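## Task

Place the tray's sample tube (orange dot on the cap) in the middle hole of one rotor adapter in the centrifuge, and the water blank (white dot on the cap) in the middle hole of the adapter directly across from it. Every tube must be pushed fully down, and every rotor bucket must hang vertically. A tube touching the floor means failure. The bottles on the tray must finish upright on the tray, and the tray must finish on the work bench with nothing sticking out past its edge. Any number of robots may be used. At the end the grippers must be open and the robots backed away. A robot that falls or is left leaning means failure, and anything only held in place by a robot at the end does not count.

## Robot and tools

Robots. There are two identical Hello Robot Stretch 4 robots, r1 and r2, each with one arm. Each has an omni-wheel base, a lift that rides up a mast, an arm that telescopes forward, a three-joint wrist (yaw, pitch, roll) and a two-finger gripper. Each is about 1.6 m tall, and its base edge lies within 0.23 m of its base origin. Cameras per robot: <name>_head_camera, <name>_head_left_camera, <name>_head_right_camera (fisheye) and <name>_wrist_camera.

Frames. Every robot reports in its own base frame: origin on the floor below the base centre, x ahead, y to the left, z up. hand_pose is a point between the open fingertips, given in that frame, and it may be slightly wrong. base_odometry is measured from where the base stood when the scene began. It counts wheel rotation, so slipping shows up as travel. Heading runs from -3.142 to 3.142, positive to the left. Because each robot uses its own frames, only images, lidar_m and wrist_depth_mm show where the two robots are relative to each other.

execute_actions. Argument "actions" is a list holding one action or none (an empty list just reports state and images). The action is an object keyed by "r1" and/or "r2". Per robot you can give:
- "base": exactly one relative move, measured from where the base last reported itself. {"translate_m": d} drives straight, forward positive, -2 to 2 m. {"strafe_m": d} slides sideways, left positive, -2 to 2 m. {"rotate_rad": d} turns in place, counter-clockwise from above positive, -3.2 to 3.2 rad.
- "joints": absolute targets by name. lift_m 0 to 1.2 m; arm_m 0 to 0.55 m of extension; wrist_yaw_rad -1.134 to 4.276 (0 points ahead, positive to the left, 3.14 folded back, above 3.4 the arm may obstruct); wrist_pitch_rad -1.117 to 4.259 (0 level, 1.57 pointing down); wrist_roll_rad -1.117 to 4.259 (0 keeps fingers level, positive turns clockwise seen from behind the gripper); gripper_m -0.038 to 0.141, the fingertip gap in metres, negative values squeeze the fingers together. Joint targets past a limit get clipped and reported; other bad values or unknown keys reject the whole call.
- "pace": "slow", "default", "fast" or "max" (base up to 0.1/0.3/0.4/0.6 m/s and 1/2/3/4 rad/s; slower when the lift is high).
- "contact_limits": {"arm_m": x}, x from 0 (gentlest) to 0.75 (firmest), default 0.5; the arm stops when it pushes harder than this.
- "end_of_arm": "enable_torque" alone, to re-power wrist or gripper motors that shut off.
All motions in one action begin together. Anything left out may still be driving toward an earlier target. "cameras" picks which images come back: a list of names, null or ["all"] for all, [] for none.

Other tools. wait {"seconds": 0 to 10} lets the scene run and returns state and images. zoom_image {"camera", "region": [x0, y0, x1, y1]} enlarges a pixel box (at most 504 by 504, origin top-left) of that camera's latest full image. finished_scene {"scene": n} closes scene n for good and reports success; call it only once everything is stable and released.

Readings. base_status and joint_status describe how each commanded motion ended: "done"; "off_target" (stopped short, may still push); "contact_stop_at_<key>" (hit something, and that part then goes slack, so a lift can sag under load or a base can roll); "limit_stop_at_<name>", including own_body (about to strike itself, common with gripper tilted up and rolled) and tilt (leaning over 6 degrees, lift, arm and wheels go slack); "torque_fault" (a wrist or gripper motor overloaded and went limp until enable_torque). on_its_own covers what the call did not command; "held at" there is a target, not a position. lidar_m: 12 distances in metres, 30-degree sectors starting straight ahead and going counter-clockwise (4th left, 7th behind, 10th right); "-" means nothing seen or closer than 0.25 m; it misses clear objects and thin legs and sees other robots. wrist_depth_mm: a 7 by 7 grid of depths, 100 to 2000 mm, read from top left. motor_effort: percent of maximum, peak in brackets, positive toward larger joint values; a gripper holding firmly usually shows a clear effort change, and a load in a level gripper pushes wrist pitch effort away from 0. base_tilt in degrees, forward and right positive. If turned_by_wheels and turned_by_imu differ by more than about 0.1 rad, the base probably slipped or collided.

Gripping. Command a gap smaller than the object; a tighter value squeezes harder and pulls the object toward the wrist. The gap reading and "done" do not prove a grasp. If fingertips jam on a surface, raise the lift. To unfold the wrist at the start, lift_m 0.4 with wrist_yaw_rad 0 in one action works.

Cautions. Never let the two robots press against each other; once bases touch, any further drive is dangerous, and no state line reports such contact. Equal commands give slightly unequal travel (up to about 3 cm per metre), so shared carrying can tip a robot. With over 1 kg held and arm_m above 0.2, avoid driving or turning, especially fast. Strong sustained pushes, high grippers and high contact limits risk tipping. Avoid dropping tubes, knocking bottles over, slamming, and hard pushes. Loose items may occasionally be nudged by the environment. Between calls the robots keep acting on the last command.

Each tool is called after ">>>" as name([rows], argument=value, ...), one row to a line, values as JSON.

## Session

>>> execute_actions(actions=[])

Scene clock: 0.00 s.
r1.base_odometry: x=+0.000 y=+0.000 heading=+0.000 (m, m, rad; r1's odometry frame)
r1.turned_by_wheels: +0.000 (rad since the last result)
r1.turned_by_imu: +0.000 (rad since the last result)
r1.base_tilt: forward=+0.0 right=+0.7 (deg)
r1.lidar_m: 3.09 3.23 1.22 1.17 1.30 1.82 2.59 1.04 0.79 0.76 0.82 1.16
r1.base_status: not commanded
r1.joint_positions: lift_m=+0.225 arm_m=+0.002 wrist_yaw_rad=+3.154 wrist_pitch_rad=-0.016 wrist_roll_rad=+0.004 gripper_m=+0.057
r1.joint_status: not commanded
r1.motor_effort: lift_m=+18 arm_m=+0 wrist_yaw_rad=+1 wrist_pitch_rad=-7 wrist_roll_rad=+1 gripper_m=-3 wheel_0=-1 wheel_1=+0 wheel_2=+0 (%)
r1.hand_pose: x=-0.1165 y=+0.0838 z=+0.4081 quat_wxyz=(-0.006, +0.008, +0.002, +1.000) (m; r1's base frame)
r1.wrist_depth_mm: - 138 - - - - - / - 125 208 - - - - / - 118 161 - - - - / - 138 213 - - - - / 211 1618 - - - - - / 1160 1499 196 1499 200 1430 1397 / 904 960 1008 109 976 891 931
r2.base_odometry: x=+0.000 y=+0.000 heading=+0.000 (m, m, rad; r2's odometry frame)
r2.turned_by_wheels: +0.000 (rad since the last result)
r2.turned_by_imu: +0.000 (rad since the last result)
r2.base_tilt: forward=-0.4 right=+0.8 (deg)
r2.lidar_m: 3.82 1.13 1.22 2.05 2.03 1.11 0.90 0.91 1.05 1.72 3.23 3.64
r2.base_status: not commanded
r2.joint_positions: lift_m=+0.223 arm_m=+0.000 wrist_yaw_rad=+3.082 wrist_pitch_rad=+0.019 wrist_roll_rad=+0.019 gripper_m=+0.057
r2.joint_status: not commanded
r2.motor_effort: lift_m=+19 arm_m=+0 wrist_yaw_rad=+2 wrist_pitch_rad=-2 wrist_roll_rad=+0 gripper_m=-3 wheel_0=+1 wheel_1=+0 wheel_2=+0 (%)
r2.hand_pose: x=-0.1121 y=+0.1045 z=+0.3955 quat_wxyz=(+0.030, -0.009, +0.010, +0.999) (m; r2's base frame)
r2.wrist_depth_mm: 145 145 1078 1160 1281 1430 1618 / - 144 1078 1160 1308 1430 1537 / - 129 206 1182 1281 1430 1537 / 111 143 252 1138 1255 1366 1576 / 141 960 1042 1138 1205 1397 1499 / 904 976 219 1160 211 1366 1537 / 878 976 1008 155 1042 1025 1118
pictures: r1_head_camera, r1_head_left_camera, r1_head_right_camera, r1_wrist_camera, r2_head_camera, r2_head_left_camera, r2_head_right_camera, r2_wrist_camera
camera_calibration (this result's frames):
r1_wrist_camera: T_world_to_cam=[[0.0257205, 0.999459, -0.0204769, -0.0734486], [0.005238, -0.0206182, -0.999774, 0.464296], [-0.999655, 0.0256074, -0.00576548, 0.112625], [0, 0, 0, 1]] pos_world=[0.112044, 0.0800977, 0.463336]
r2_wrist_camera: T_world_to_cam=[[0.033818, 0.998798, -0.0354874, -0.0803361], [-0.00890968, -0.035205, -0.99934, 0.462882], [-0.999388, 0.0341119, 0.0077084, 0.106972], [0, 0, 0, 1]] pos_world=[0.113747, 0.0928862, 0.458901]
Images, in order (width x height): r1_head_camera 420x560, r1_head_left_camera 420x672, r1_head_right_camera 420x672, r1_wrist_camera 616x392, r2_head_camera 420x560, r2_head_left_camera 420x672, r2_head_right_camera 420x672, r2_wrist_camera 616x392.

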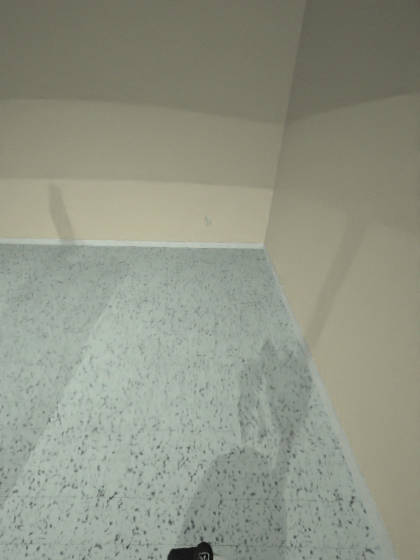

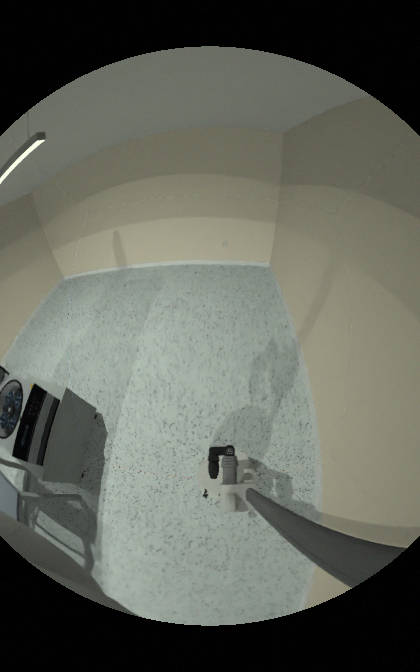

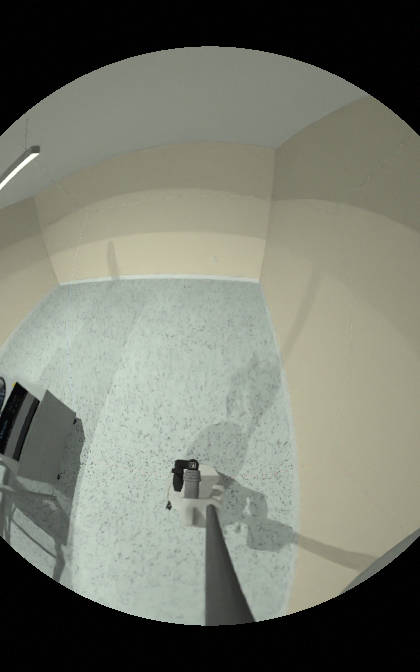

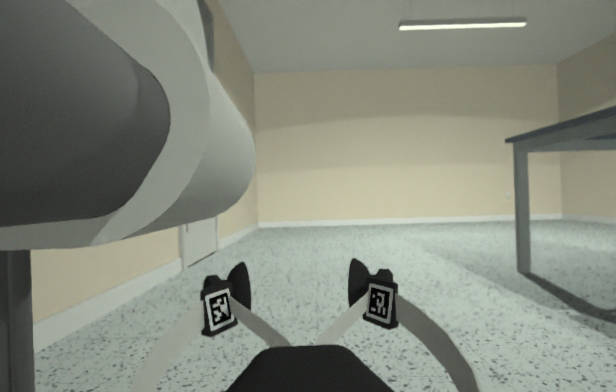

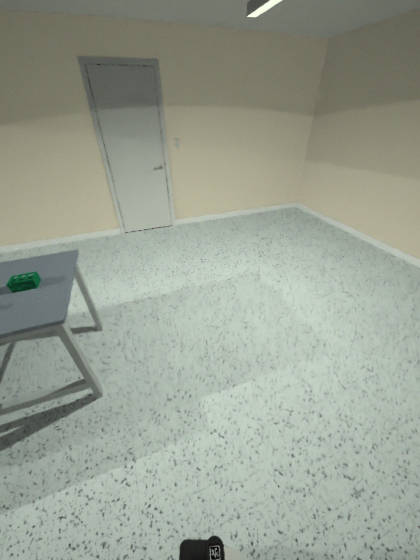

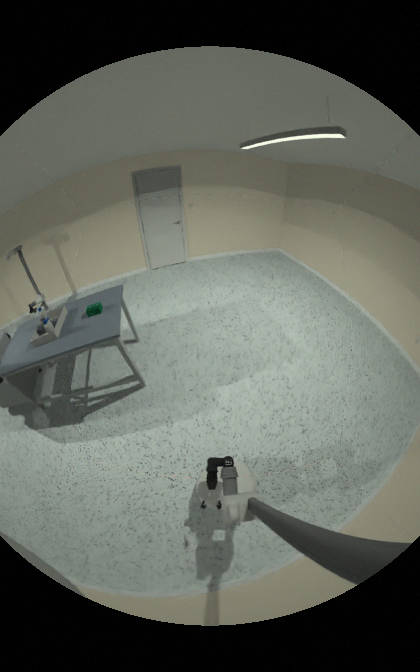

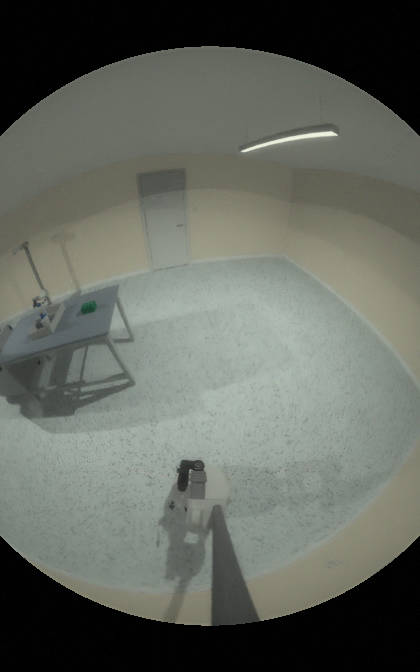

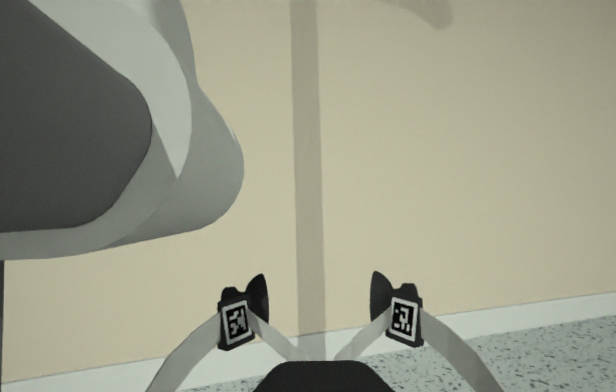

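>>> execute_actions([
  {"r1":{"base":{"rotate_rad":1.5},"joints":{"lift_m":0.4,"wrist_yaw_rad":0},"pace":"fast"},"r2":{"base":{"rotate_rad":0.305},"joints":{"lift_m":0.4,"wrist_yaw_rad":0},"pace":"fast"}},
], cameras=["r1_head_camera","r2_head_camera","r2_head_left_camera"])

>>> zoom_image(camera="r1_head_camera", region=[0, 200, 380, 320])

Scene clock: 8.27 s.
r1.base_odometry: x=+0.000 y=+0.000 heading=+1.500 (m, m, rad; r1's odometry frame)
r1.turned_by_wheels: +1.500 (rad since the last result)
r1.turned_by_imu: +1.515 (rad since the last result)
r1.base_tilt: forward=-0.1 right=+0.7 (deg)
r1.lidar_m: 1.17 1.22 1.67 3.47 1.14 0.82 0.77 0.80 1.09 2.74 3.19 1.25
r1.base_status: done
r1.joint_positions: lift_m=+0.400 arm_m=+0.002 wrist_yaw_rad=+0.000 wrist_pitch_rad=-0.016 wrist_roll_rad=+0.004 gripper_m=+0.057
r1.joint_status: all done
r1.motor_effort: lift_m=+22(23) arm_m=+0(1) wrist_yaw_rad=-2(6) wrist_pitch_rad=-8(8) wrist_roll_rad=+0(0) gripper_m=-4(2) wheel_0=-1(7) wheel_1=+0(7) wheel_2=+0(8) (%)
r1.hand_pose: x=+0.4615 y=-0.0873 z=+0.5825 quat_wxyz=(+1.000, +0.002, -0.008, +0.000) (m; r1's base frame)
r1.wrist_depth_mm: - - 1537 - - - - / - - 1499 1537 - - - / - - 1025 1025 - - - / 991 1499 991 1008 - - - / - 946 976 976 - - - / 1576 946 196 976 199 1921 1921 / 1308 946 960 109 1138 1229 1281
r2.base_odometry: x=+0.000 y=+0.000 heading=+0.305 (m, m, rad; r2's odometry frame)
r2.turned_by_wheels: +0.305 (rad since the last result)
r2.turned_by_imu: +0.302 (rad since the last result)
r2.base_tilt: forward=-0.3 right=+0.8 (deg)
r2.lidar_m: 1.51 1.13 1.56 3.63 1.34 0.96 0.92 0.95 1.32 3.22 3.35 3.97
r2.base_status: done
r2.joint_positions: lift_m=+0.400 arm_m=+0.000 wrist_yaw_rad=+0.000 wrist_pitch_rad=+0.019 wrist_roll_rad=+0.019 gripper_m=+0.057
r2.joint_status: all done
r2.motor_effort: lift_m=+21(23) arm_m=+0(0) wrist_yaw_rad=-1(7) wrist_pitch_rad=-3(3) wrist_roll_rad=+0(0) gripper_m=-1(3) wheel_0=-3(6) wheel_1=-1(9) wheel_2=-1(10) (%)
r2.hand_pose: x=+0.4591 y=-0.0873 z=+0.5726 quat_wxyz=(+1.000, +0.009, +0.009, +0.000) (m; r2's base frame)
r2.wrist_depth_mm: - - - - - - - / - - - - - - - / - - - - - - - / 917 1098 - - - - - / - - - - - - - / - - 219 - 212 - - / 1661 1366 1430 155 1397 1464 1537
pictures: r1_head_camera, r2_head_camera, r2_head_left_camera
Images, in order (width x height): r1_head_camera 420x560, r2_head_camera 420x560, r2_head_left_camera 420x672.

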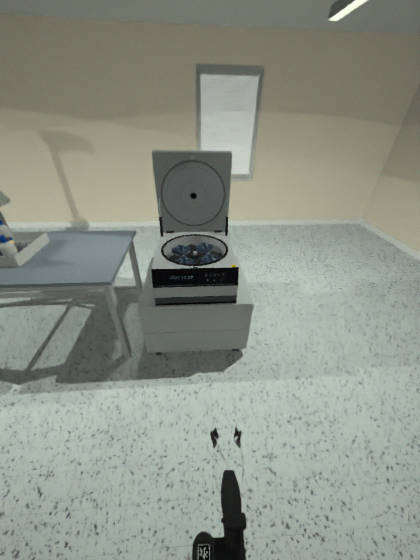

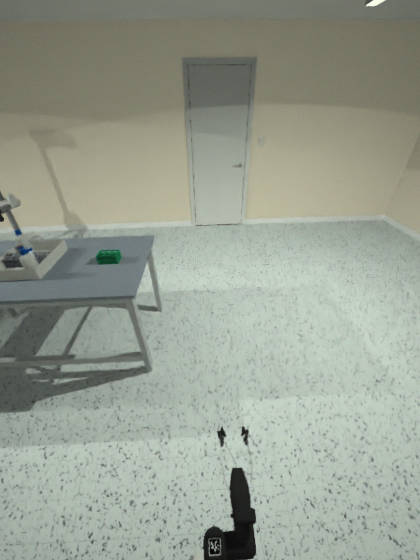

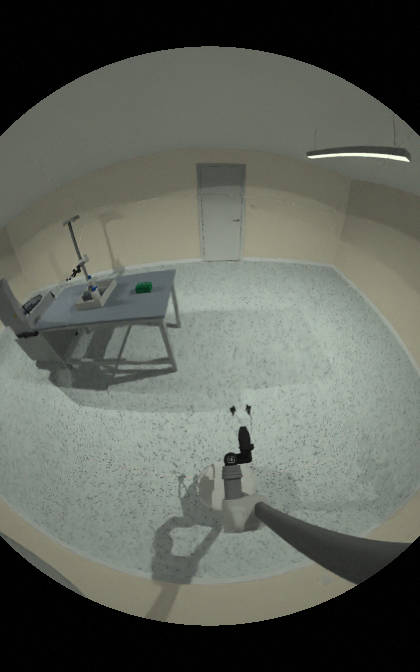

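Region (0, 200, 380, 320) of r1_head_camera's 420x560 image, scaled by 1.326, with more detail than that image has; it fills the top 159 rows of this view, and the rest is white.

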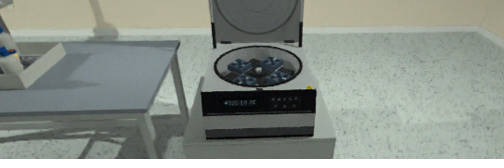

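>>> execute_actions([
  {"r1":{"base":{"strafe_m":1.35},"joints":{"gripper_m":0.047},"pace":"max"},"r2":{"base":{"strafe_m":1.2},"joints":{"gripper_m":0.05},"pace":"max"}},
], cameras=["r1_head_camera","r2_head_camera"])

>>> zoom_image(camera="r1_head_camera", region=[140, 200, 300, 300])

>>> zoom_image(camera="r2_head_camera", region=[140, 200, 300, 300])

Scene clock: 14.60 s.
r1.base_odometry: x=-1.347 y=+0.096 heading=+1.500 (m, m, rad; r1's odometry frame)
r1.turned_by_wheels: +0.000 (rad since the last result)
r1.turned_by_imu: -0.002 (rad since the last result)
r1.base_tilt: forward=-0.1 right=+0.7 (deg)
r1.lidar_m: 1.15 1.19 4.46 3.64 1.20 0.86 0.80 0.83 1.13 2.89 1.70 1.21
r1.base_status: done
r1.joint_positions: lift_m=+0.400 arm_m=+0.002 wrist_yaw_rad=+0.000 wrist_pitch_rad=-0.016 wrist_roll_rad=+0.004 gripper_m=+0.047
r1.joint_status: all done
r1.motor_effort: lift_m=+20(22) arm_m=+0(0) wrist_yaw_rad=+1(3) wrist_pitch_rad=-7(8) wrist_roll_rad=+0(0) gripper_m=-4(4) wheel_0=+1(15) wheel_1=-1(11) wheel_2=-1(1) (%)
r1.hand_pose: x=+0.4615 y=-0.0874 z=+0.5826 quat_wxyz=(+1.000, +0.002, -0.008, +0.000) (m; r1's base frame)
r1.wrist_depth_mm: - - - - - - 1618 / - - - - - - 1618 / - - 1366 1118 - 1576 1336 / - 1576 - - - - 1160 / - - - - - 1537 1060 / 1921 1921 195 1576 196 1537 1060 / 1308 1336 1366 109 1308 1182 1078
r2.base_odometry: x=-0.360 y=+1.145 heading=+0.305 (m, m, rad; r2's odometry frame)
r2.turned_by_wheels: +0.000 (rad since the last result)
r2.turned_by_imu: +0.002 (rad since the last result)
r2.base_tilt: forward=-0.3 right=+0.7 (deg)
r2.lidar_m: 1.05 1.10 1.63 3.59 1.32 0.94 0.93 0.95 1.33 3.60 4.61 1.10
r2.base_status: done
r2.joint_positions: lift_m=+0.400 arm_m=+0.000 wrist_yaw_rad=+0.000 wrist_pitch_rad=+0.019 wrist_roll_rad=+0.019 gripper_m=+0.050
r2.joint_status: all done
r2.motor_effort: lift_m=+19(21) arm_m=+0(0) wrist_yaw_rad=-1(1) wrist_pitch_rad=-5(3) wrist_roll_rad=+0(1) gripper_m=-4(7) wheel_0=+2(12) wheel_1=-3(12) wheel_2=+0(1) (%)
r2.hand_pose: x=+0.4591 y=-0.0874 z=+0.5728 quat_wxyz=(+1.000, +0.009, +0.009, +0.000) (m; r2's base frame)
r2.wrist_depth_mm: - - - - - - - / - - - - - - - / - - - 1060 - - - / 917 1464 1576 1537 - - 1098 / 1281 - - - - - - / 1281 - - - 211 - - / 1281 1537 1430 158 1430 1308 1576
pictures: r1_head_camera, r2_head_camera
Images, in order (width x height): r1_head_camera 420x560, r2_head_camera 420x560.

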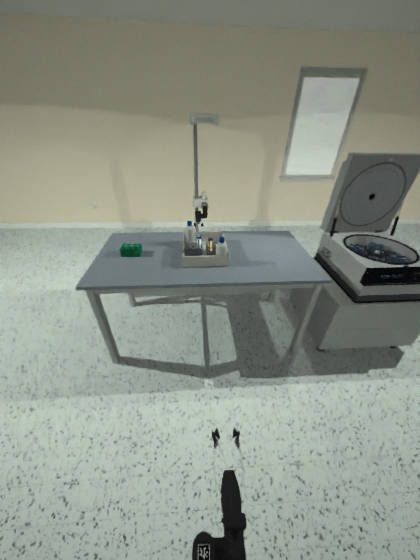

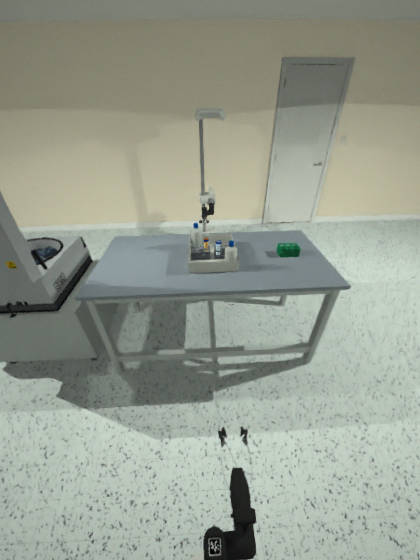

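Region (140, 200, 300, 300) of r1_head_camera's 420x560 image, scaled by 3.150, with more detail than that image has; it fills the top 315 rows of this view, and the rest is white.

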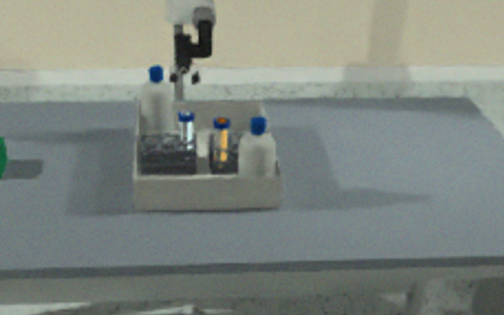

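Region (140, 200, 300, 300) of r2_head_camera's 420x560 image, scaled by 3.150, with more detail than that image has; it fills the top 315 rows of this view, and the rest is white.

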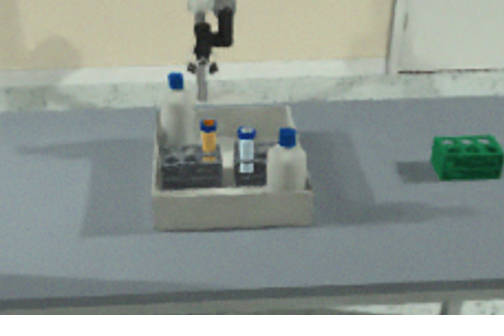

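>>> execute_actions([
  {"r1":{"base":{"translate_m":0.84},"joints":{"lift_m":1.1,"wrist_pitch_rad":1.57},"pace":"max"},"r2":{"base":{"translate_m":0.77},"joints":{"lift_m":1.1,"wrist_pitch_rad":1.57},"pace":"max"}},
], cameras=[])

>>> execute_actions([
  {"r1":{"base":{"rotate_rad":0.025},"joints":{"arm_m":0.25},"pace":"fast"},"r2":{"base":{"strafe_m":-0.05},"joints":{"arm_m":0.45},"pace":"max"}},
], cameras=["r1_wrist_camera","r2_wrist_camera"])

Scene clock: 21.93 s.
r1.base_odometry: x=-1.287 y=+0.934 heading=+1.500 (m, m, rad; r1's odometry frame)
r1.turned_by_wheels: +0.000 (rad since the last result)
r1.turned_by_imu: -0.001 (rad since the last result)
r1.base_tilt: forward=+0.0 right=+0.8 (deg)
r1.lidar_m: 0.32 0.32 0.45 4.29 2.39 1.73 1.64 1.71 2.27 1.43 0.49 0.34
r1.base_status: done
r1.joint_positions: lift_m=+1.100 arm_m=+0.002 wrist_yaw_rad=+0.000 wrist_pitch_rad=+1.570 wrist_roll_rad=+0.004 gripper_m=+0.047
r1.joint_status: all done
r1.motor_effort: lift_m=+21(25) arm_m=+0(0) wrist_yaw_rad=+1(1) wrist_pitch_rad=-3(4) wrist_roll_rad=+3(1) gripper_m=-5(5) wheel_0=-1(6) wheel_1=-1(6) wheel_2=+0(15) (%)
r1.hand_pose: x=+0.1732 y=-0.0874 z=+0.9895 quat_wxyz=(+0.707, +0.001, +0.707, -0.001) (m; r1's base frame)
r1.wrist_depth_mm: 433 439 442 445 452 455 462 / 436 442 449 449 452 459 462 / 1160 1182 1182 1205 1205 1229 1229 / 1160 1160 1205 1182 1229 1229 1229 / 1182 1182 960 991 1205 1229 1229 / 1182 1160 195 1008 196 1229 1229 / 1160 1182 1182 109 1229 1255 1229
r2.base_odometry: x=+0.375 y=+1.376 heading=+0.305 (m, m, rad; r2's odometry frame)
r2.turned_by_wheels: +0.000 (rad since the last result)
r2.turned_by_imu: +0.002 (rad since the last result)
r2.base_tilt: forward=-0.3 right=+0.8 (deg)
r2.lidar_m: 0.30 0.32 0.44 1.49 2.42 1.77 1.69 1.75 2.41 4.43 0.42 0.30
r2.base_status: done
r2.joint_positions: lift_m=+1.100 arm_m=+0.000 wrist_yaw_rad=+0.000 wrist_pitch_rad=+1.570 wrist_roll_rad=+0.019 gripper_m=+0.050
r2.joint_status: all done
r2.motor_effort: lift_m=+20(26) arm_m=+0(0) wrist_yaw_rad=-1(2) wrist_pitch_rad=+2(1) wrist_roll_rad=+0(0) gripper_m=-2(3) wheel_0=+0(12) wheel_1=+1(8) wheel_2=+1(16) (%)
r2.hand_pose: x=+0.1709 y=-0.0874 z=+0.9896 quat_wxyz=(+0.707, +0.007, +0.707, -0.007) (m; r2's base frame)
r2.wrist_depth_mm: 484 477 473 473 469 466 466 / 480 469 469 462 462 459 462 / 473 473 466 462 462 459 459 / 1255 1229 1229 1255 1229 1229 1205 / 1255 1255 1229 1025 1229 1229 1205 / 1229 1229 1008 1025 211 1229 1205 / 1229 1229 1229 158 1182 1182 1205
pictures: none
No camera images: the call's "cameras" was empty. Leave "cameras" out to get every camera's image.

Scene clock: 23.83 s.
r1.base_odometry: x=-1.287 y=+0.934 heading=+1.525 (m, m, rad; r1's odometry frame)
r1.turned_by_wheels: +0.025 (rad since the last result)
r1.turned_by_imu: +0.025 (rad since the last result)
r1.base_tilt: forward=+0.0 right=+0.7 (deg)
r1.lidar_m: 0.30 0.32 0.48 4.29 2.33 1.72 1.64 1.68 2.35 1.31 0.47 0.33
r1.base_status: done
r1.joint_positions: lift_m=+1.100 arm_m=+0.249 wrist_yaw_rad=+0.000 wrist_pitch_rad=+1.570 wrist_roll_rad=+0.004 gripper_m=+0.047
r1.joint_status: all done
r1.motor_effort: lift_m=+20(20) arm_m=+8(11) wrist_yaw_rad=-2(1) wrist_pitch_rad=-2(0) wrist_roll_rad=+0(1) gripper_m=-4(4) wheel_0=-1(2) wheel_1=-1(3) wheel_2=+0(2) (%)
r1.hand_pose: x=+0.4199 y=-0.0874 z=+0.9895 quat_wxyz=(+0.707, +0.001, +0.707, -0.001) (m; r1's base frame)
r1.wrist_depth_mm: 433 410 439 442 439 455 455 / 436 436 439 442 319 455 459 / 436 439 439 445 452 455 462 / 436 442 445 452 455 455 462 / 439 442 445 449 455 459 462 / 445 445 196 452 196 1229 1255 / 1182 1182 976 109 1205 1229 1229
r2.base_odometry: x=+0.390 y=+1.328 heading=+0.305 (m, m, rad; r2's odometry frame)
r2.turned_by_wheels: +0.000 (rad since the last result)
r2.turned_by_imu: +0.000 (rad since the last result)
r2.base_tilt: forward=-0.3 right=+0.8 (deg)
r2.lidar_m: 0.29 0.31 0.45 1.50 2.41 1.77 1.69 1.74 2.39 4.38 0.45 0.32
r2.base_status: done
r2.joint_positions: lift_m=+1.100 arm_m=+0.448 wrist_yaw_rad=+0.000 wrist_pitch_rad=+1.570 wrist_roll_rad=+0.019 gripper_m=+0.050
r2.joint_status: all done
r2.motor_effort: lift_m=+20(20) arm_m=+9(9) wrist_yaw_rad=+0(1) wrist_pitch_rad=+2(2) wrist_roll_rad=+0(0) gripper_m=-4(4) wheel_0=+2(9) wheel_1=+0(9) wheel_2=+0(1) (%)
r2.hand_pose: x=+0.6196 y=-0.0874 z=+0.9896 quat_wxyz=(+0.707, +0.007, +0.707, -0.006) (m; r2's base frame)
r2.wrist_depth_mm: 473 322 452 455 466 462 459 / 469 347 466 459 459 455 455 / 469 462 459 459 459 459 445 / 469 399 394 397 449 452 449 / 462 430 452 452 449 449 445 / 455 452 449 449 211 442 445 / 455 433 410 157 303 442 442
pictures: r1_wrist_camera, r2_wrist_camera
camera_calibration (this result's frames):
r1_wrist_camera: T_world_to_cam=[[-0.0197257, -0.999056, 0.0386953, -0.118437], [-0.999592, 0.0205068, 0.0198952, 0.455771], [-0.02067, -0.038287, -0.999053, 1.2228], [0, 0, 0, 1]] pos_world=[0.478524, -0.080854, 1.21716]
r2_wrist_camera: T_world_to_cam=[[-0.0346624, -0.999047, -0.0265182, -0.0334303], [-0.999028, 0.0353603, -0.0263158, 0.713125], [0.0272284, 0.0255803, -0.999302, 1.19984], [0, 0, 0, 1]] pos_world=[0.678604, -0.089307, 1.21688]
Images, in order (width x height): r1_wrist_camera 616x392, r2_wrist_camera 616x392.

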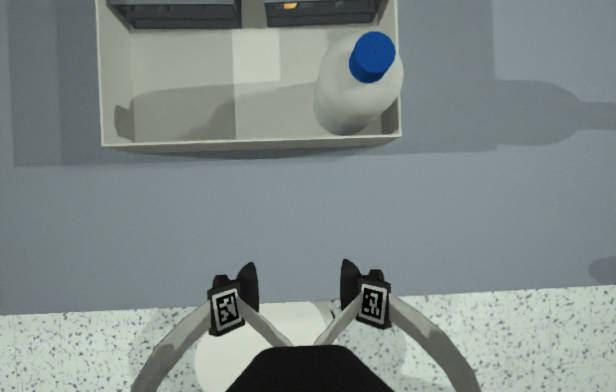

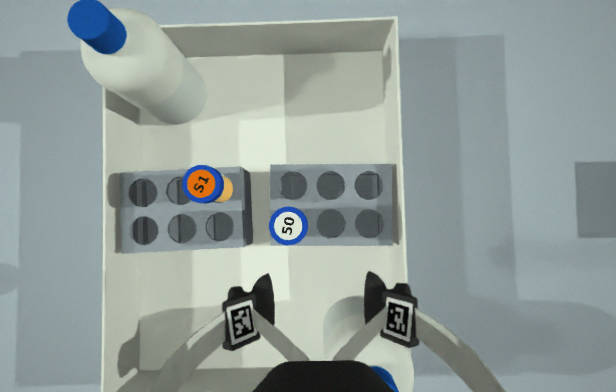

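>>> execute_actions([
  {"r2":{"base":{"strafe_m":0.029},"joints":{"arm_m":0.491,"lift_m":1.04},"pace":"fast"}},
], cameras=["r2_wrist_camera"])

Scene clock: 29.83 s.
r1.base_odometry: x=-1.287 y=+0.934 heading=+1.525 (m, m, rad; r1's odometry frame)
r1.turned_by_wheels: +0.000 (rad since the last result)
r1.turned_by_imu: -0.001 (rad since the last result)
r1.base_tilt: forward=+0.0 right=+0.7 (deg)
r1.lidar_m: 0.30 0.33 0.48 4.31 2.33 1.71 1.63 1.70 2.35 1.31 0.50 0.32
r1.base_status: not commanded
r1.joint_positions: lift_m=+1.100 arm_m=+0.249 wrist_yaw_rad=+0.000 wrist_pitch_rad=+1.570 wrist_roll_rad=+0.004 gripper_m=+0.047
r1.joint_status: not commanded
r1.motor_effort: lift_m=+21(20) arm_m=+7(7) wrist_yaw_rad=+0(2) wrist_pitch_rad=+0(2) wrist_roll_rad=+0(1) gripper_m=-5(6) wheel_0=-1(1) wheel_1=-1(1) wheel_2=+0(0) (%)
r1.hand_pose: x=+0.4199 y=-0.0874 z=+0.9895 quat_wxyz=(+0.707, +0.001, +0.707, -0.001) (m; r1's base frame)
r1.wrist_depth_mm: 436 410 436 439 442 455 455 / 436 436 442 445 319 459 462 / 436 439 442 445 452 455 462 / 436 445 445 449 452 455 462 / 436 442 449 449 455 459 466 / 442 445 195 455 196 1229 1229 / 1182 1160 976 109 1229 1229 1229
r2.base_odometry: x=+0.381 y=+1.356 heading=+0.305 (m, m, rad; r2's odometry frame)
r2.turned_by_wheels: +0.000 (rad since the last result)
r2.turned_by_imu: +0.000 (rad since the last result)
r2.base_tilt: forward=-0.3 right=+0.7 (deg)
r2.lidar_m: 0.29 0.31 0.45 1.53 2.41 1.78 1.69 1.75 2.40 4.42 0.42 0.31
r2.base_status: done
r2.joint_positions: lift_m=+1.040 arm_m=+0.489 wrist_yaw_rad=+0.000 wrist_pitch_rad=+1.570 wrist_roll_rad=+0.019 gripper_m=+0.050
r2.joint_status: all done
r2.motor_effort: lift_m=+16(19) arm_m=+9(11) wrist_yaw_rad=+0(0) wrist_pitch_rad=+3(1) wrist_roll_rad=+0(0) gripper_m=-2(2) wheel_0=+2(10) wheel_1=-1(9) wheel_2=+0(1) (%)
r2.hand_pose: x=+0.6606 y=-0.0874 z=+0.9299 quat_wxyz=(+0.707, +0.007, +0.707, -0.007) (m; r2's base frame)
r2.wrist_depth_mm: 413 267 407 404 366 402 399 / 410 260 404 399 397 399 399 / 407 357 399 392 394 397 394 / 404 379 397 397 392 394 392 / 402 336 330 387 329 389 389 / 394 375 330 387 212 387 384 / 394 370 387 157 330 351 384
pictures: r2_wrist_camera
camera_calibration (this result's frames):
r2_wrist_camera: T_world_to_cam=[[-0.0347933, -0.999043, -0.0265156, -0.0335065], [-0.999026, 0.0354892, -0.0262399, 0.75246], [0.0271558, 0.0255767, -0.999304, 1.13916], [0, 0, 0, 1]] pos_world=[0.719626, -0.0893146, 1.15722]
Images, in order (width x height): r2_wrist_camera 616x392.

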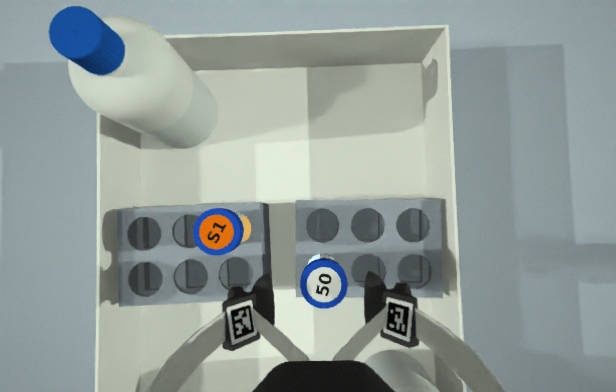

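>>> execute_actions([
  {"r2":{"base":{"strafe_m":-0.003},"joints":{"arm_m":0.493,"lift_m":0.987}}},
], cameras=["r2_wrist_camera"])

>>> execute_actions([
  {"r2":{"joints":{"gripper_m":0.012}}},
], cameras=["r2_wrist_camera"])

Scene clock: 33.37 s.
r1.base_odometry: x=-1.287 y=+0.934 heading=+1.525 (m, m, rad; r1's odometry frame)
r1.turned_by_wheels: +0.000 (rad since the last result)
r1.turned_by_imu: -0.001 (rad since the last result)
r1.base_tilt: forward=+0.0 right=+0.7 (deg)
r1.lidar_m: 0.31 0.33 0.46 4.30 2.34 1.70 1.64 1.71 2.36 1.31 0.48 0.34
r1.base_status: not commanded
r1.joint_positions: lift_m=+1.100 arm_m=+0.249 wrist_yaw_rad=+0.000 wrist_pitch_rad=+1.570 wrist_roll_rad=+0.004 gripper_m=+0.047
r1.joint_status: not commanded
r1.motor_effort: lift_m=+20(20) arm_m=+8(7) wrist_yaw_rad=+0(0) wrist_pitch_rad=-1(2) wrist_roll_rad=+0(0) gripper_m=-4(6) wheel_0=-1(0) wheel_1=-1(1) wheel_2=+0(0) (%)
r1.hand_pose: x=+0.4199 y=-0.0874 z=+0.9895 quat_wxyz=(+0.707, +0.001, +0.707, -0.001) (m; r1's base frame)
r1.wrist_depth_mm: 436 410 439 442 439 455 459 / 439 436 442 442 317 455 455 / 436 439 442 445 452 455 462 / 436 442 449 452 455 459 466 / 439 442 445 449 455 459 466 / 439 445 196 452 196 1229 1229 / 1182 1182 1008 109 1229 1229 1281
r2.base_odometry: x=+0.382 y=+1.353 heading=+0.305 (m, m, rad; r2's odometry frame)
r2.turned_by_wheels: +0.000 (rad since the last result)
r2.turned_by_imu: +0.000 (rad since the last result)
r2.base_tilt: forward=-0.3 right=+0.8 (deg)
r2.lidar_m: 0.29 0.32 0.43 1.50 2.41 1.77 1.69 1.75 2.40 4.41 0.43 0.32
r2.base_status: done
r2.joint_positions: lift_m=+0.987 arm_m=+0.491 wrist_yaw_rad=+0.000 wrist_pitch_rad=+1.570 wrist_roll_rad=+0.019 gripper_m=+0.050
r2.joint_status: all done
r2.motor_effort: lift_m=+15(16) arm_m=+9(8) wrist_yaw_rad=+1(1) wrist_pitch_rad=+2(2) wrist_roll_rad=+0(0) gripper_m=-2(5) wheel_0=+1(9) wheel_1=+0(9) wheel_2=+0(1) (%)
r2.hand_pose: x=+0.6626 y=-0.0874 z=+0.8770 quat_wxyz=(+0.707, +0.007, +0.707, -0.007) (m; r2's base frame)
r2.wrist_depth_mm: 202 221 310 314 319 345 343 / 217 239 347 345 345 342 342 / 349 340 345 343 342 340 340 / 347 343 340 342 338 340 338 / 345 281 278 278 276 336 334 / 343 307 277 214 211 306 332 / 340 336 332 158 330 309 330
pictures: r2_wrist_camera
camera_calibration (this result's frames):
r2_wrist_camera: T_world_to_cam=[[-0.0347992, -0.999043, -0.0265135, -0.0348411], [-0.999027, 0.0354934, -0.0261804, 0.752952], [0.0270964, 0.0255766, -0.999306, 1.08624], [0, 0, 0, 1]] pos_world=[0.721574, -0.0893149, 1.10427]
Images, in order (width x height): r2_wrist_camera 616x392.

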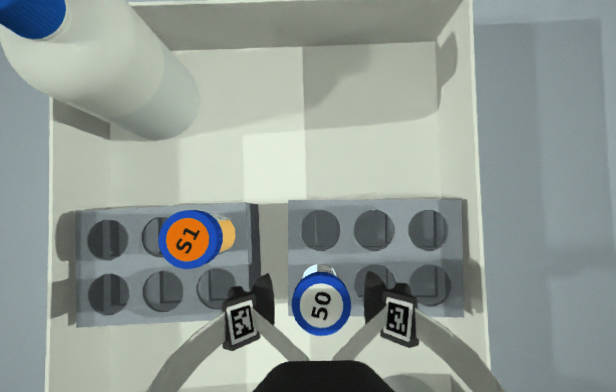

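Scene clock: 34.53 s.
r1.base_odometry: x=-1.287 y=+0.934 heading=+1.525 (m, m, rad; r1's odometry frame)
r1.turned_by_wheels: +0.000 (rad since the last result)
r1.turned_by_imu: +0.000 (rad since the last result)
r1.base_tilt: forward=-0.1 right=+0.7 (deg)
r1.lidar_m: 0.31 0.32 0.45 4.29 2.32 1.70 1.63 1.72 2.34 1.29 0.47 0.33
r1.base_status: not commanded
r1.joint_positions: lift_m=+1.100 arm_m=+0.249 wrist_yaw_rad=+0.000 wrist_pitch_rad=+1.570 wrist_roll_rad=+0.004 gripper_m=+0.047
r1.joint_status: not commanded
r1.motor_effort: lift_m=+20(21) arm_m=+7(8) wrist_yaw_rad=+0(0) wrist_pitch_rad=+0(1) wrist_roll_rad=-1(0) gripper_m=-4(4) wheel_0=-1(1) wheel_1=-2(1) wheel_2=+0(0) (%)
r1.hand_pose: x=+0.4199 y=-0.0874 z=+0.9895 quat_wxyz=(+0.707, +0.001, +0.707, -0.001) (m; r1's base frame)
r1.wrist_depth_mm: 430 404 436 442 442 452 459 / 433 439 439 442 319 455 462 / 433 439 442 442 452 459 459 / 439 442 442 449 455 459 462 / 439 439 445 452 455 462 466 / 442 445 196 452 196 1229 1255 / 1160 1205 991 109 1205 1229 1255
r2.base_odometry: x=+0.382 y=+1.353 heading=+0.305 (m, m, rad; r2's odometry frame)
r2.turned_by_wheels: +0.000 (rad since the last result)
r2.turned_by_imu: +0.000 (rad since the last result)
r2.base_tilt: forward=-0.2 right=+0.7 (deg)
r2.lidar_m: 0.29 0.31 0.44 1.50 2.41 1.79 1.68 1.76 2.40 4.41 0.43 0.30
r2.base_status: not commanded
r2.joint_positions: lift_m=+0.987 arm_m=+0.491 wrist_yaw_rad=+0.000 wrist_pitch_rad=+1.570 wrist_roll_rad=+0.019 gripper_m=+0.012
r2.joint_status: all done
r2.motor_effort: lift_m=+15(15) arm_m=+9(9) wrist_yaw_rad=-1(0) wrist_pitch_rad=+2(2) wrist_roll_rad=+0(0) gripper_m=-14(16) wheel_0=+0(1) wheel_1=+1(0) wheel_2=+0(0) (%)
r2.hand_pose: x=+0.6626 y=-0.0874 z=+0.8770 quat_wxyz=(+0.707, +0.007, +0.707, -0.007) (m; r2's base frame)
r2.wrist_depth_mm: 201 220 310 314 320 347 345 / 217 239 347 345 343 343 343 / 349 340 343 343 342 340 340 / 349 343 342 340 340 338 340 / 343 282 278 278 277 334 334 / 345 307 278 210 204 304 332 / 342 334 334 253 329 260 330
pictures: r2_wrist_camera
camera_calibration (this result's frames):
r2_wrist_camera: T_world_to_cam=[[-0.0347996, -0.999043, -0.0265135, -0.0348408], [-0.999027, 0.0354939, -0.0261806, 0.752953], [0.0270966, 0.0255766, -0.999306, 1.08624], [0, 0, 0, 1]] pos_world=[0.721575, -0.0893149, 1.10427]
Images, in order (width x height): r2_wrist_camera 616x392.

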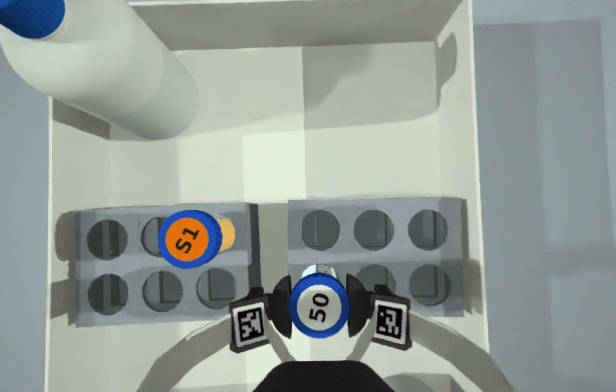

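>>> execute_actions([
  {"r2":{"joints":{"lift_m":1.07},"pace":"fast"}},
], cameras=[])

>>> execute_actions([
  {"r1":{"joints":{"arm_m":0.49},"pace":"slow"},"r2":{"base":{"strafe_m":0.5},"joints":{"arm_m":0.0},"pace":"fast"}},
], cameras=["r1_wrist_camera"])

Scene clock: 40.30 s.
r1.base_odometry: x=-1.287 y=+0.934 heading=+1.525 (m, m, rad; r1's odometry frame)
r1.turned_by_wheels: +0.000 (rad since the last result)
r1.turned_by_imu: -0.001 (rad since the last result)
r1.base_tilt: forward=-0.1 right=+0.6 (deg)
r1.lidar_m: 0.30 0.33 0.46 4.30 2.33 1.70 1.63 1.71 2.35 1.29 0.47 0.33
r1.base_status: not commanded
r1.joint_positions: lift_m=+1.100 arm_m=+0.249 wrist_yaw_rad=+0.000 wrist_pitch_rad=+1.570 wrist_roll_rad=+0.004 gripper_m=+0.047
r1.joint_status: not commanded
r1.motor_effort: lift_m=+20(20) arm_m=+7(8) wrist_yaw_rad=+1(0) wrist_pitch_rad=-1(1) wrist_roll_rad=+0(1) gripper_m=-5(4) wheel_0=-1(1) wheel_1=-1(1) wheel_2=+0(0) (%)
r1.hand_pose: x=+0.4199 y=-0.0874 z=+0.9895 quat_wxyz=(+0.707, +0.001, +0.707, -0.001) (m; r1's base frame)
r1.wrist_depth_mm: 433 407 439 439 442 455 459 / 433 436 439 442 317 455 459 / 436 436 439 442 452 455 462 / 436 442 442 449 455 459 462 / 436 442 445 449 459 462 466 / 442 449 195 455 196 1229 1255 / 1182 1182 991 109 1229 1255 1229
r2.base_odometry: x=+0.382 y=+1.353 heading=+0.305 (m, m, rad; r2's odometry frame)
r2.turned_by_wheels: +0.000 (rad since the last result)
r2.turned_by_imu: +0.000 (rad since the last result)
r2.base_tilt: forward=-0.3 right=+0.7 (deg)
r2.lidar_m: 0.28 0.32 0.43 1.52 2.41 1.77 1.68 1.77 2.41 4.40 0.44 0.32
r2.base_status: not commanded
r2.joint_positions: lift_m=+1.070 arm_m=+0.491 wrist_yaw_rad=+0.000 wrist_pitch_rad=+1.570 wrist_roll_rad=+0.019 gripper_m=+0.012
r2.joint_status: all done
r2.motor_effort: lift_m=+21(25) arm_m=+8(9) wrist_yaw_rad=+1(0) wrist_pitch_rad=+2(2) wrist_roll_rad=+0(0) gripper_m=-14(13) wheel_0=+0(0) wheel_1=+0(0) wheel_2=+0(0) (%)
r2.hand_pose: x=+0.6626 y=-0.0874 z=+0.9595 quat_wxyz=(+0.707, +0.007, +0.707, -0.007) (m; r2's base frame)
r2.wrist_depth_mm: 442 442 439 433 430 433 433 / 442 286 404 427 421 427 427 / 436 389 427 424 427 427 427 / 430 427 427 421 415 424 421 / 430 387 362 362 366 418 418 / 430 410 359 209 204 415 415 / 424 377 415 293 325 342 407
pictures: none
No camera images: the call's "cameras" was empty. Leave "cameras" out to get every camera's image.

Scene clock: 43.97 s.
r1.base_odometry: x=-1.287 y=+0.934 heading=+1.525 (m, m, rad; r1's odometry frame)
r1.turned_by_wheels: +0.000 (rad since the last result)
r1.turned_by_imu: -0.001 (rad since the last result)
r1.base_tilt: forward=+0.0 right=+0.7 (deg)
r1.lidar_m: 0.32 0.34 0.47 4.30 2.33 1.72 1.64 1.72 2.33 1.33 0.45 0.34
r1.base_status: not commanded
r1.joint_positions: lift_m=+1.100 arm_m=+0.489 wrist_yaw_rad=+0.000 wrist_pitch_rad=+1.570 wrist_roll_rad=+0.004 gripper_m=+0.047
r1.joint_status: all done
r1.motor_effort: lift_m=+20(21) arm_m=+8(9) wrist_yaw_rad=-1(2) wrist_pitch_rad=+1(0) wrist_roll_rad=+1(0) gripper_m=-3(4) wheel_0=-1(1) wheel_1=-1(1) wheel_2=+0(0) (%)
r1.hand_pose: x=+0.6598 y=-0.0874 z=+0.9895 quat_wxyz=(+0.707, +0.001, +0.707, -0.001) (m; r1's base frame)
r1.wrist_depth_mm: 433 298 418 427 445 452 459 / 433 379 439 442 449 455 459 / 436 436 439 442 449 455 459 / 436 379 418 387 445 452 462 / 439 421 442 449 449 455 462 / 442 442 196 449 196 462 462 / 442 404 410 109 298 459 462
r2.base_odometry: x=+0.232 y=+1.830 heading=+0.305 (m, m, rad; r2's odometry frame)
r2.turned_by_wheels: +0.000 (rad since the last result)
r2.turned_by_imu: +0.001 (rad since the last result)
r2.base_tilt: forward=-0.3 right=+0.8 (deg)
r2.lidar_m: 0.29 0.32 0.59 3.84 2.38 1.78 1.69 1.74 2.42 1.23 0.44 0.32
r2.base_status: done
r2.joint_positions: lift_m=+1.070 arm_m=+0.002 wrist_yaw_rad=+0.000 wrist_pitch_rad=+1.570 wrist_roll_rad=+0.019 gripper_m=+0.012
r2.joint_status: all done
r2.motor_effort: lift_m=+21(22) arm_m=-9(8) wrist_yaw_rad=+1(2) wrist_pitch_rad=+2(1) wrist_roll_rad=+0(0) gripper_m=-13(11) wheel_0=-1(11) wheel_1=+0(9) wheel_2=+0(0) (%)
r2.hand_pose: x=+0.1726 y=-0.0874 z=+0.9595 quat_wxyz=(+0.707, +0.007, +0.707, -0.007) (m; r2's base frame)
r2.wrist_depth_mm: 654 442 442 439 436 433 433 / 668 436 436 436 430 430 427 / 768 439 436 433 427 430 439 / 1205 1205 1229 1229 1229 1229 1182 / 1205 1205 1229 960 1205 1160 1160 / 1229 1205 976 209 204 1160 1160 / 1205 1182 976 480 1160 1160 1160
pictures: r1_wrist_camera
camera_calibration (this result's frames):
r1_wrist_camera: T_world_to_cam=[[-0.0197254, -0.999056, 0.0386953, -0.113704], [-0.999592, 0.0205065, 0.0198952, 0.695631], [-0.0206699, -0.038287, -0.999053, 1.22776], [0, 0, 0, 1]] pos_world=[0.718482, -0.0808539, 1.21716]
Images, in order (width x height): r1_wrist_camera 616x392.

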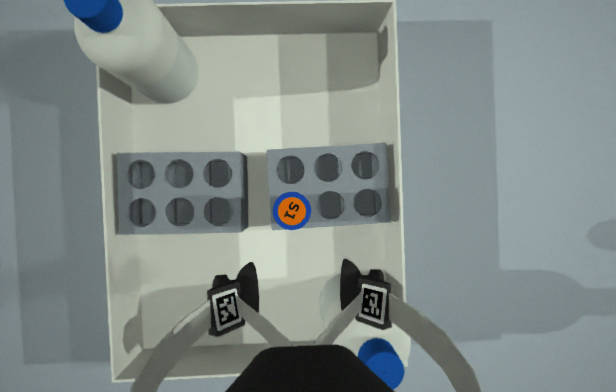

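>>> execute_actions([
  {"r1":{"base":{"strafe_m":0.005},"joints":{"arm_m":0.532,"lift_m":1.04},"pace":"fast"},"r2":{"base":{"strafe_m":0.25},"joints":{"lift_m":0.7},"pace":"fast"}},
], cameras=["r1_wrist_camera"])

Scene clock: 49.17 s.
r1.base_odometry: x=-1.292 y=+0.934 heading=+1.524 (m, m, rad; r1's odometry frame)
r1.turned_by_wheels: +0.000 (rad since the last result)
r1.turned_by_imu: -0.001 (rad since the last result)
r1.base_tilt: forward=+0.0 right=+0.6 (deg)
r1.lidar_m: 0.32 0.35 0.46 4.29 2.33 1.71 1.63 1.70 2.33 1.30 0.48 0.33
r1.base_status: done
r1.joint_positions: lift_m=+1.040 arm_m=+0.531 wrist_yaw_rad=+0.000 wrist_pitch_rad=+1.570 wrist_roll_rad=+0.004 gripper_m=+0.047
r1.joint_status: all done
r1.motor_effort: lift_m=+14(17) arm_m=+8(8) wrist_yaw_rad=+1(0) wrist_pitch_rad=-1(1) wrist_roll_rad=-1(2) gripper_m=-5(5) wheel_0=-2(8) wheel_1=+0(4) wheel_2=+0(0) (%)
r1.hand_pose: x=+0.7018 y=-0.0874 z=+0.9300 quat_wxyz=(+0.707, +0.001, +0.707, -0.001) (m; r1's base frame)
r1.wrist_depth_mm: 213 262 351 357 362 394 397 / 375 266 382 384 389 394 399 / 377 377 382 384 387 397 399 / 377 351 379 382 330 399 402 / 382 324 355 330 332 397 402 / 382 377 195 389 196 399 402 / 382 349 387 109 319 402 404
r2.base_odometry: x=+0.157 y=+2.069 heading=+0.305 (m, m, rad; r2's odometry frame)
r2.turned_by_wheels: +0.000 (rad since the last result)
r2.turned_by_imu: +0.000 (rad since the last result)
r2.base_tilt: forward=-0.4 right=+0.7 (deg)
r2.lidar_m: 0.31 0.42 0.52 3.59 2.41 1.75 1.69 1.73 2.40 1.23 0.44 0.32
r2.base_status: done
r2.joint_positions: lift_m=+0.700 arm_m=+0.002 wrist_yaw_rad=+0.000 wrist_pitch_rad=+1.570 wrist_roll_rad=+0.019 gripper_m=+0.012
r2.joint_status: all done
r2.motor_effort: lift_m=+16(20) arm_m=-9(9) wrist_yaw_rad=+0(1) wrist_pitch_rad=+3(2) wrist_roll_rad=+0(1) gripper_m=-15(13) wheel_0=-1(12) wheel_1=+0(12) wheel_2=+0(1) (%)
r2.hand_pose: x=+0.1726 y=-0.0874 z=+0.5899 quat_wxyz=(+0.707, +0.007, +0.707, -0.007) (m; r2's base frame)
r2.wrist_depth_mm: 377 402 732 221 842 842 831 / 525 530 715 831 831 831 831 / 854 842 831 854 831 654 654 / 831 842 831 831 820 820 809 / 831 831 621 609 820 820 809 / 831 831 603 208 204 809 798 / 831 820 597 382 603 798 809
pictures: r1_wrist_camera
camera_calibration (this result's frames):
r1_wrist_camera: T_world_to_cam=[[-0.0198467, -0.999054, 0.0386981, -0.110492], [-0.999586, 0.0206335, 0.0200396, 0.73868], [-0.0208192, -0.0382844, -0.99905, 1.16935], [0, 0, 0, 1]] pos_world=[0.760526, -0.0808614, 1.15771]
Images, in order (width x height): r1_wrist_camera 616x392.

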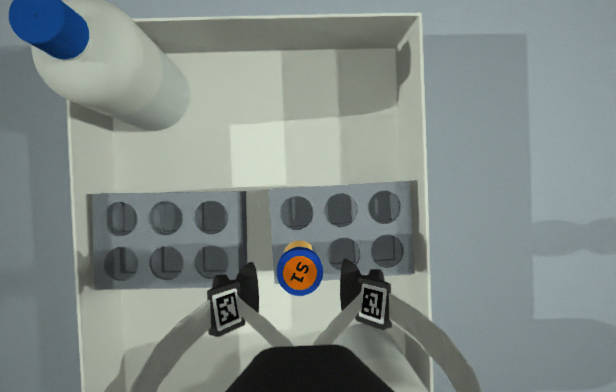

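Well aligned.

>>> execute_actions([
  {"r1":{"joints":{"lift_m":0.987}},"r2":{"base":{"strafe_m":0.35},"pace":"max"}},
], cameras=["r1_wrist_camera"])

>>> execute_actions([
  {"r1":{"joints":{"gripper_m":0.012}},"r2":{"base":{"strafe_m":0.35},"pace":"max"}},
], cameras=["r1_wrist_camera"])

>>> execute_actions([
  {"r1":{"joints":{"lift_m":1.08},"pace":"fast"},"r2":{"base":{"strafe_m":0.4},"pace":"max"}},
], cameras=["r1_wrist_camera","r2_head_right_camera"])

Scene clock: 53.63 s.
r1.base_odometry: x=-1.292 y=+0.934 heading=+1.524 (m, m, rad; r1's odometry frame)
r1.turned_by_wheels: +0.000 (rad since the last result)
r1.turned_by_imu: -0.001 (rad since the last result)
r1.base_tilt: forward=+0.0 right=+0.7 (deg)
r1.lidar_m: 0.30 0.33 0.45 4.29 2.34 1.70 1.64 1.71 2.35 1.31 0.48 0.34
r1.base_status: not commanded
r1.joint_positions: lift_m=+0.987 arm_m=+0.531 wrist_yaw_rad=+0.000 wrist_pitch_rad=+1.570 wrist_roll_rad=+0.004 gripper_m=+0.047
r1.joint_status: all done
r1.motor_effort: lift_m=+13(13) arm_m=+8(7) wrist_yaw_rad=+0(0) wrist_pitch_rad=-1(1) wrist_roll_rad=+1(0) gripper_m=-5(5) wheel_0=-2(2) wheel_1=+0(0) wheel_2=+1(0) (%)
r1.hand_pose: x=+0.7018 y=-0.0874 z=+0.8771 quat_wxyz=(+0.707, +0.001, +0.707, -0.001) (m; r1's base frame)
r1.wrist_depth_mm: 188 262 325 332 314 342 345 / 214 267 329 332 336 342 343 / 303 327 327 334 336 343 345 / 283 319 332 332 300 342 345 / 270 272 301 277 279 343 347 / 291 329 196 216 196 347 347 / 306 330 336 109 314 347 349
r2.base_odometry: x=+0.052 y=+2.402 heading=+0.305 (m, m, rad; r2's odometry frame)
r2.turned_by_wheels: +0.000 (rad since the last result)
r2.turned_by_imu: +0.000 (rad since the last result)
r2.base_tilt: forward=-0.3 right=+0.8 (deg)
r2.lidar_m: 0.36 0.39 0.55 3.25 2.41 1.73 1.66 1.75 2.39 1.22 0.48 0.39
r2.base_status: done
r2.joint_positions: lift_m=+0.700 arm_m=+0.002 wrist_yaw_rad=+0.000 wrist_pitch_rad=+1.570 wrist_roll_rad=+0.019 gripper_m=+0.012
r2.joint_status: not commanded
r2.motor_effort: lift_m=+16(16) arm_m=-8(9) wrist_yaw_rad=+0(0) wrist_pitch_rad=+1(3) wrist_roll_rad=+0(0) gripper_m=-16(12) wheel_0=+1(12) wheel_1=-3(13) wheel_2=+0(1) (%)
r2.hand_pose: x=+0.1726 y=-0.0874 z=+0.5899 quat_wxyz=(+0.707, +0.007, +0.707, -0.007) (m; r2's base frame)
r2.wrist_depth_mm: 382 379 387 389 394 831 831 / 535 539 539 549 569 831 517 / 831 854 854 831 831 820 676 / 842 842 820 820 820 831 820 / 831 831 621 603 831 820 809 / 831 831 603 210 204 809 798 / 820 809 597 382 597 788 798
pictures: r1_wrist_camera
camera_calibration (this result's frames):
r1_wrist_camera: T_world_to_cam=[[-0.0198465, -0.999054, 0.0386981, -0.108443], [-0.999586, 0.0206333, 0.0200396, 0.739742], [-0.0208191, -0.0382844, -0.99905, 1.11645], [0, 0, 0, 1]] pos_world=[0.760527, -0.0808614, 1.10476]
Images, in order (width x height): r1_wrist_camera 616x392.

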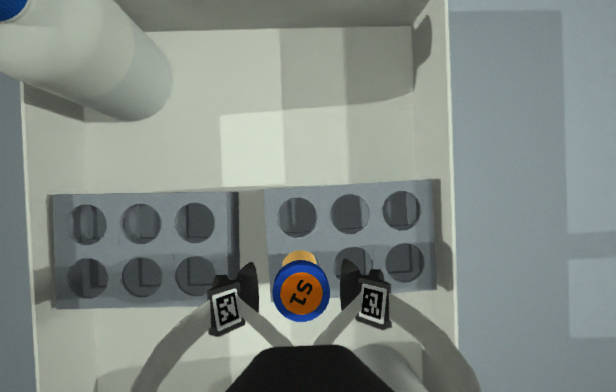

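Scene clock: 55.70 s.
r1.base_odometry: x=-1.292 y=+0.934 heading=+1.524 (m, m, rad; r1's odometry frame)
r1.turned_by_wheels: +0.000 (rad since the last result)
r1.turned_by_imu: +0.000 (rad since the last result)
r1.base_tilt: forward=+0.0 right=+0.6 (deg)
r1.lidar_m: 0.30 0.34 0.47 4.30 2.34 1.70 1.65 1.70 2.34 1.31 0.47 0.33
r1.base_status: not commanded
r1.joint_positions: lift_m=+0.987 arm_m=+0.531 wrist_yaw_rad=+0.000 wrist_pitch_rad=+1.570 wrist_roll_rad=+0.004 gripper_m=+0.012
r1.joint_status: all done
r1.motor_effort: lift_m=+13(13) arm_m=+7(7) wrist_yaw_rad=+1(2) wrist_pitch_rad=+0(1) wrist_roll_rad=+0(1) gripper_m=-17(17) wheel_0=-2(2) wheel_1=+0(0) wheel_2=+0(0) (%)
r1.hand_pose: x=+0.7018 y=-0.0874 z=+0.8771 quat_wxyz=(+0.707, +0.001, +0.707, -0.001) (m; r1's base frame)
r1.wrist_depth_mm: 188 262 327 330 314 342 343 / 214 268 330 332 334 340 345 / 304 327 330 334 334 342 347 / 283 319 330 329 298 343 347 / 268 270 301 276 279 343 347 / 278 306 190 209 189 347 349 / 307 330 336 109 315 345 349
r2.base_odometry: x=-0.054 y=+2.736 heading=+0.305 (m, m, rad; r2's odometry frame)
r2.turned_by_wheels: +0.000 (rad since the last result)
r2.turned_by_imu: +0.000 (rad since the last result)
r2.base_tilt: forward=-0.3 right=+0.7 (deg)
r2.lidar_m: 0.37 0.43 2.99 2.90 2.39 1.71 1.67 1.75 2.40 1.22 0.55 0.39
r2.base_status: done
r2.joint_positions: lift_m=+0.700 arm_m=+0.002 wrist_yaw_rad=+0.000 wrist_pitch_rad=+1.570 wrist_roll_rad=+0.019 gripper_m=+0.012
r2.joint_status: not commanded
r2.motor_effort: lift_m=+17(17) arm_m=-9(8) wrist_yaw_rad=+0(0) wrist_pitch_rad=+2(0) wrist_roll_rad=+0(0) gripper_m=-13(13) wheel_0=+0(14) wheel_1=-1(13) wheel_2=+0(1) (%)
r2.hand_pose: x=+0.1726 y=-0.0874 z=+0.5899 quat_wxyz=(+0.707, +0.007, +0.707, -0.007) (m; r2's base frame)
r2.wrist_depth_mm: 866 387 387 389 399 404 410 / 866 854 554 554 569 591 597 / 854 842 842 831 842 820 820 / 842 842 820 831 831 820 820 / 831 831 615 609 809 798 798 / 831 831 603 209 203 809 798 / 820 831 591 382 597 809 798
pictures: r1_wrist_camera
camera_calibration (this result's frames):
r1_wrist_camera: T_world_to_cam=[[-0.0198467, -0.999054, 0.0386981, -0.108443], [-0.999586, 0.0206336, 0.0200396, 0.739742], [-0.0208192, -0.0382844, -0.99905, 1.11645], [0, 0, 0, 1]] pos_world=[0.760527, -0.0808614, 1.10476]
Images, in order (width x height): r1_wrist_camera 616x392.

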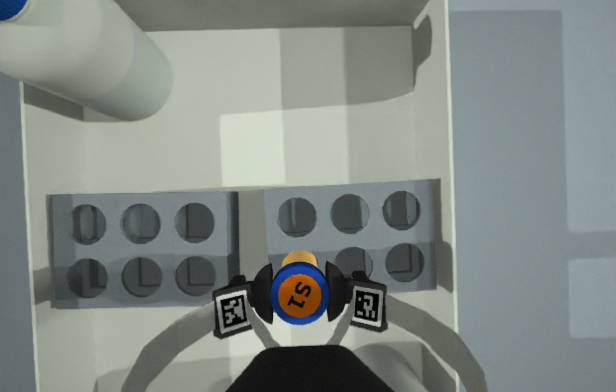

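Scene clock: 57.90 s.
r1.base_odometry: x=-1.292 y=+0.934 heading=+1.524 (m, m, rad; r1's odometry frame)
r1.turned_by_wheels: +0.000 (rad since the last result)
r1.turned_by_imu: -0.001 (rad since the last result)
r1.base_tilt: forward=-0.1 right=+0.7 (deg)
r1.lidar_m: 0.31 0.34 0.46 4.29 2.30 1.71 1.64 1.72 2.33 1.29 0.47 0.33
r1.base_status: not commanded
r1.joint_positions: lift_m=+1.080 arm_m=+0.531 wrist_yaw_rad=+0.000 wrist_pitch_rad=+1.570 wrist_roll_rad=+0.004 gripper_m=+0.012
r1.joint_status: all done
r1.motor_effort: lift_m=+22(23) arm_m=+8(7) wrist_yaw_rad=-1(2) wrist_pitch_rad=-1(1) wrist_roll_rad=+0(0) gripper_m=-18(17) wheel_0=-2(2) wheel_1=+0(0) wheel_2=+0(0) (%)
r1.hand_pose: x=+0.7018 y=-0.0874 z=+0.9694 quat_wxyz=(+0.707, +0.001, +0.707, -0.001) (m; r1's base frame)
r1.wrist_depth_mm: 410 370 421 424 427 436 433 / 413 283 421 424 424 436 439 / 415 389 421 424 430 436 436 / 415 392 418 424 397 439 442 / 418 362 370 368 373 436 442 / 421 418 190 210 190 439 442 / 418 370 424 109 322 439 445
r2.base_odometry: x=-0.174 y=+3.118 heading=+0.305 (m, m, rad; r2's odometry frame)
r2.turned_by_wheels: +0.000 (rad since the last result)
r2.turned_by_imu: +0.001 (rad since the last result)
r2.base_tilt: forward=-0.3 right=+0.8 (deg)
r2.lidar_m: 0.98 3.17 2.56 2.47 2.39 1.75 1.66 1.71 2.38 1.23 0.52 0.49
r2.base_status: done
r2.joint_positions: lift_m=+0.700 arm_m=+0.002 wrist_yaw_rad=+0.000 wrist_pitch_rad=+1.570 wrist_roll_rad=+0.019 gripper_m=+0.012
r2.joint_status: not commanded
r2.motor_effort: lift_m=+17(17) arm_m=-8(8) wrist_yaw_rad=+0(1) wrist_pitch_rad=+2(3) wrist_roll_rad=+0(0) gripper_m=-12(13) wheel_0=+1(15) wheel_1=-2(12) wheel_2=+0(1) (%)
r2.hand_pose: x=+0.1726 y=-0.0874 z=+0.5899 quat_wxyz=(+0.707, +0.007, +0.707, -0.007) (m; r2's base frame)
r2.wrist_depth_mm: 866 854 854 854 699 413 418 / 854 854 842 842 699 591 609 / 842 842 831 831 831 831 820 / 842 831 842 820 820 820 809 / 842 831 615 609 820 809 820 / 831 831 603 209 204 809 809 / 831 820 597 384 603 809 788
pictures: r1_wrist_camera, r2_head_right_camera
camera_calibration (this result's frames):
r1_wrist_camera: T_world_to_cam=[[-0.0198465, -0.999054, 0.0386981, -0.112015], [-0.999586, 0.0206333, 0.0200395, 0.737896], [-0.020819, -0.0382844, -0.99905, 1.20866], [0, 0, 0, 1]] pos_world=[0.76053, -0.0808614, 1.19706]
Images, in order (width x height): r1_wrist_camera 616x392, r2_head_right_camera 420x672.

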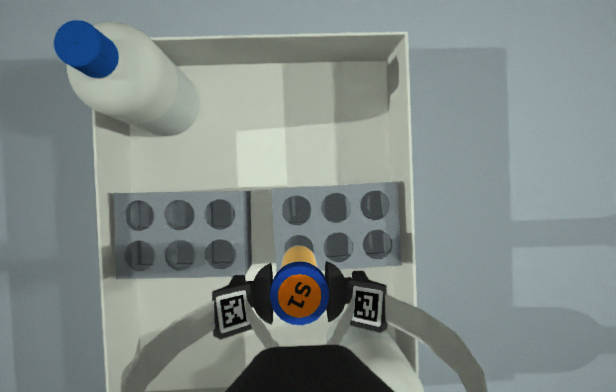

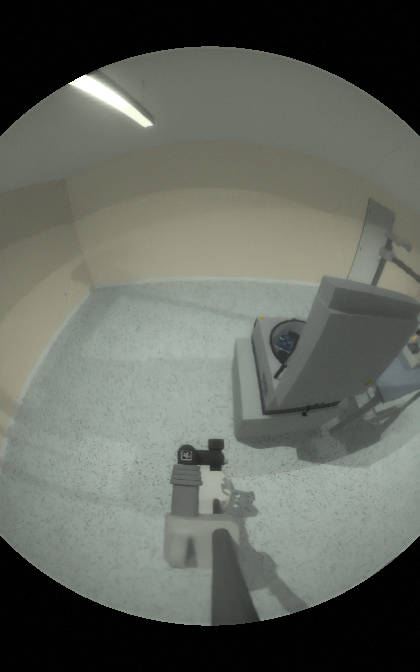

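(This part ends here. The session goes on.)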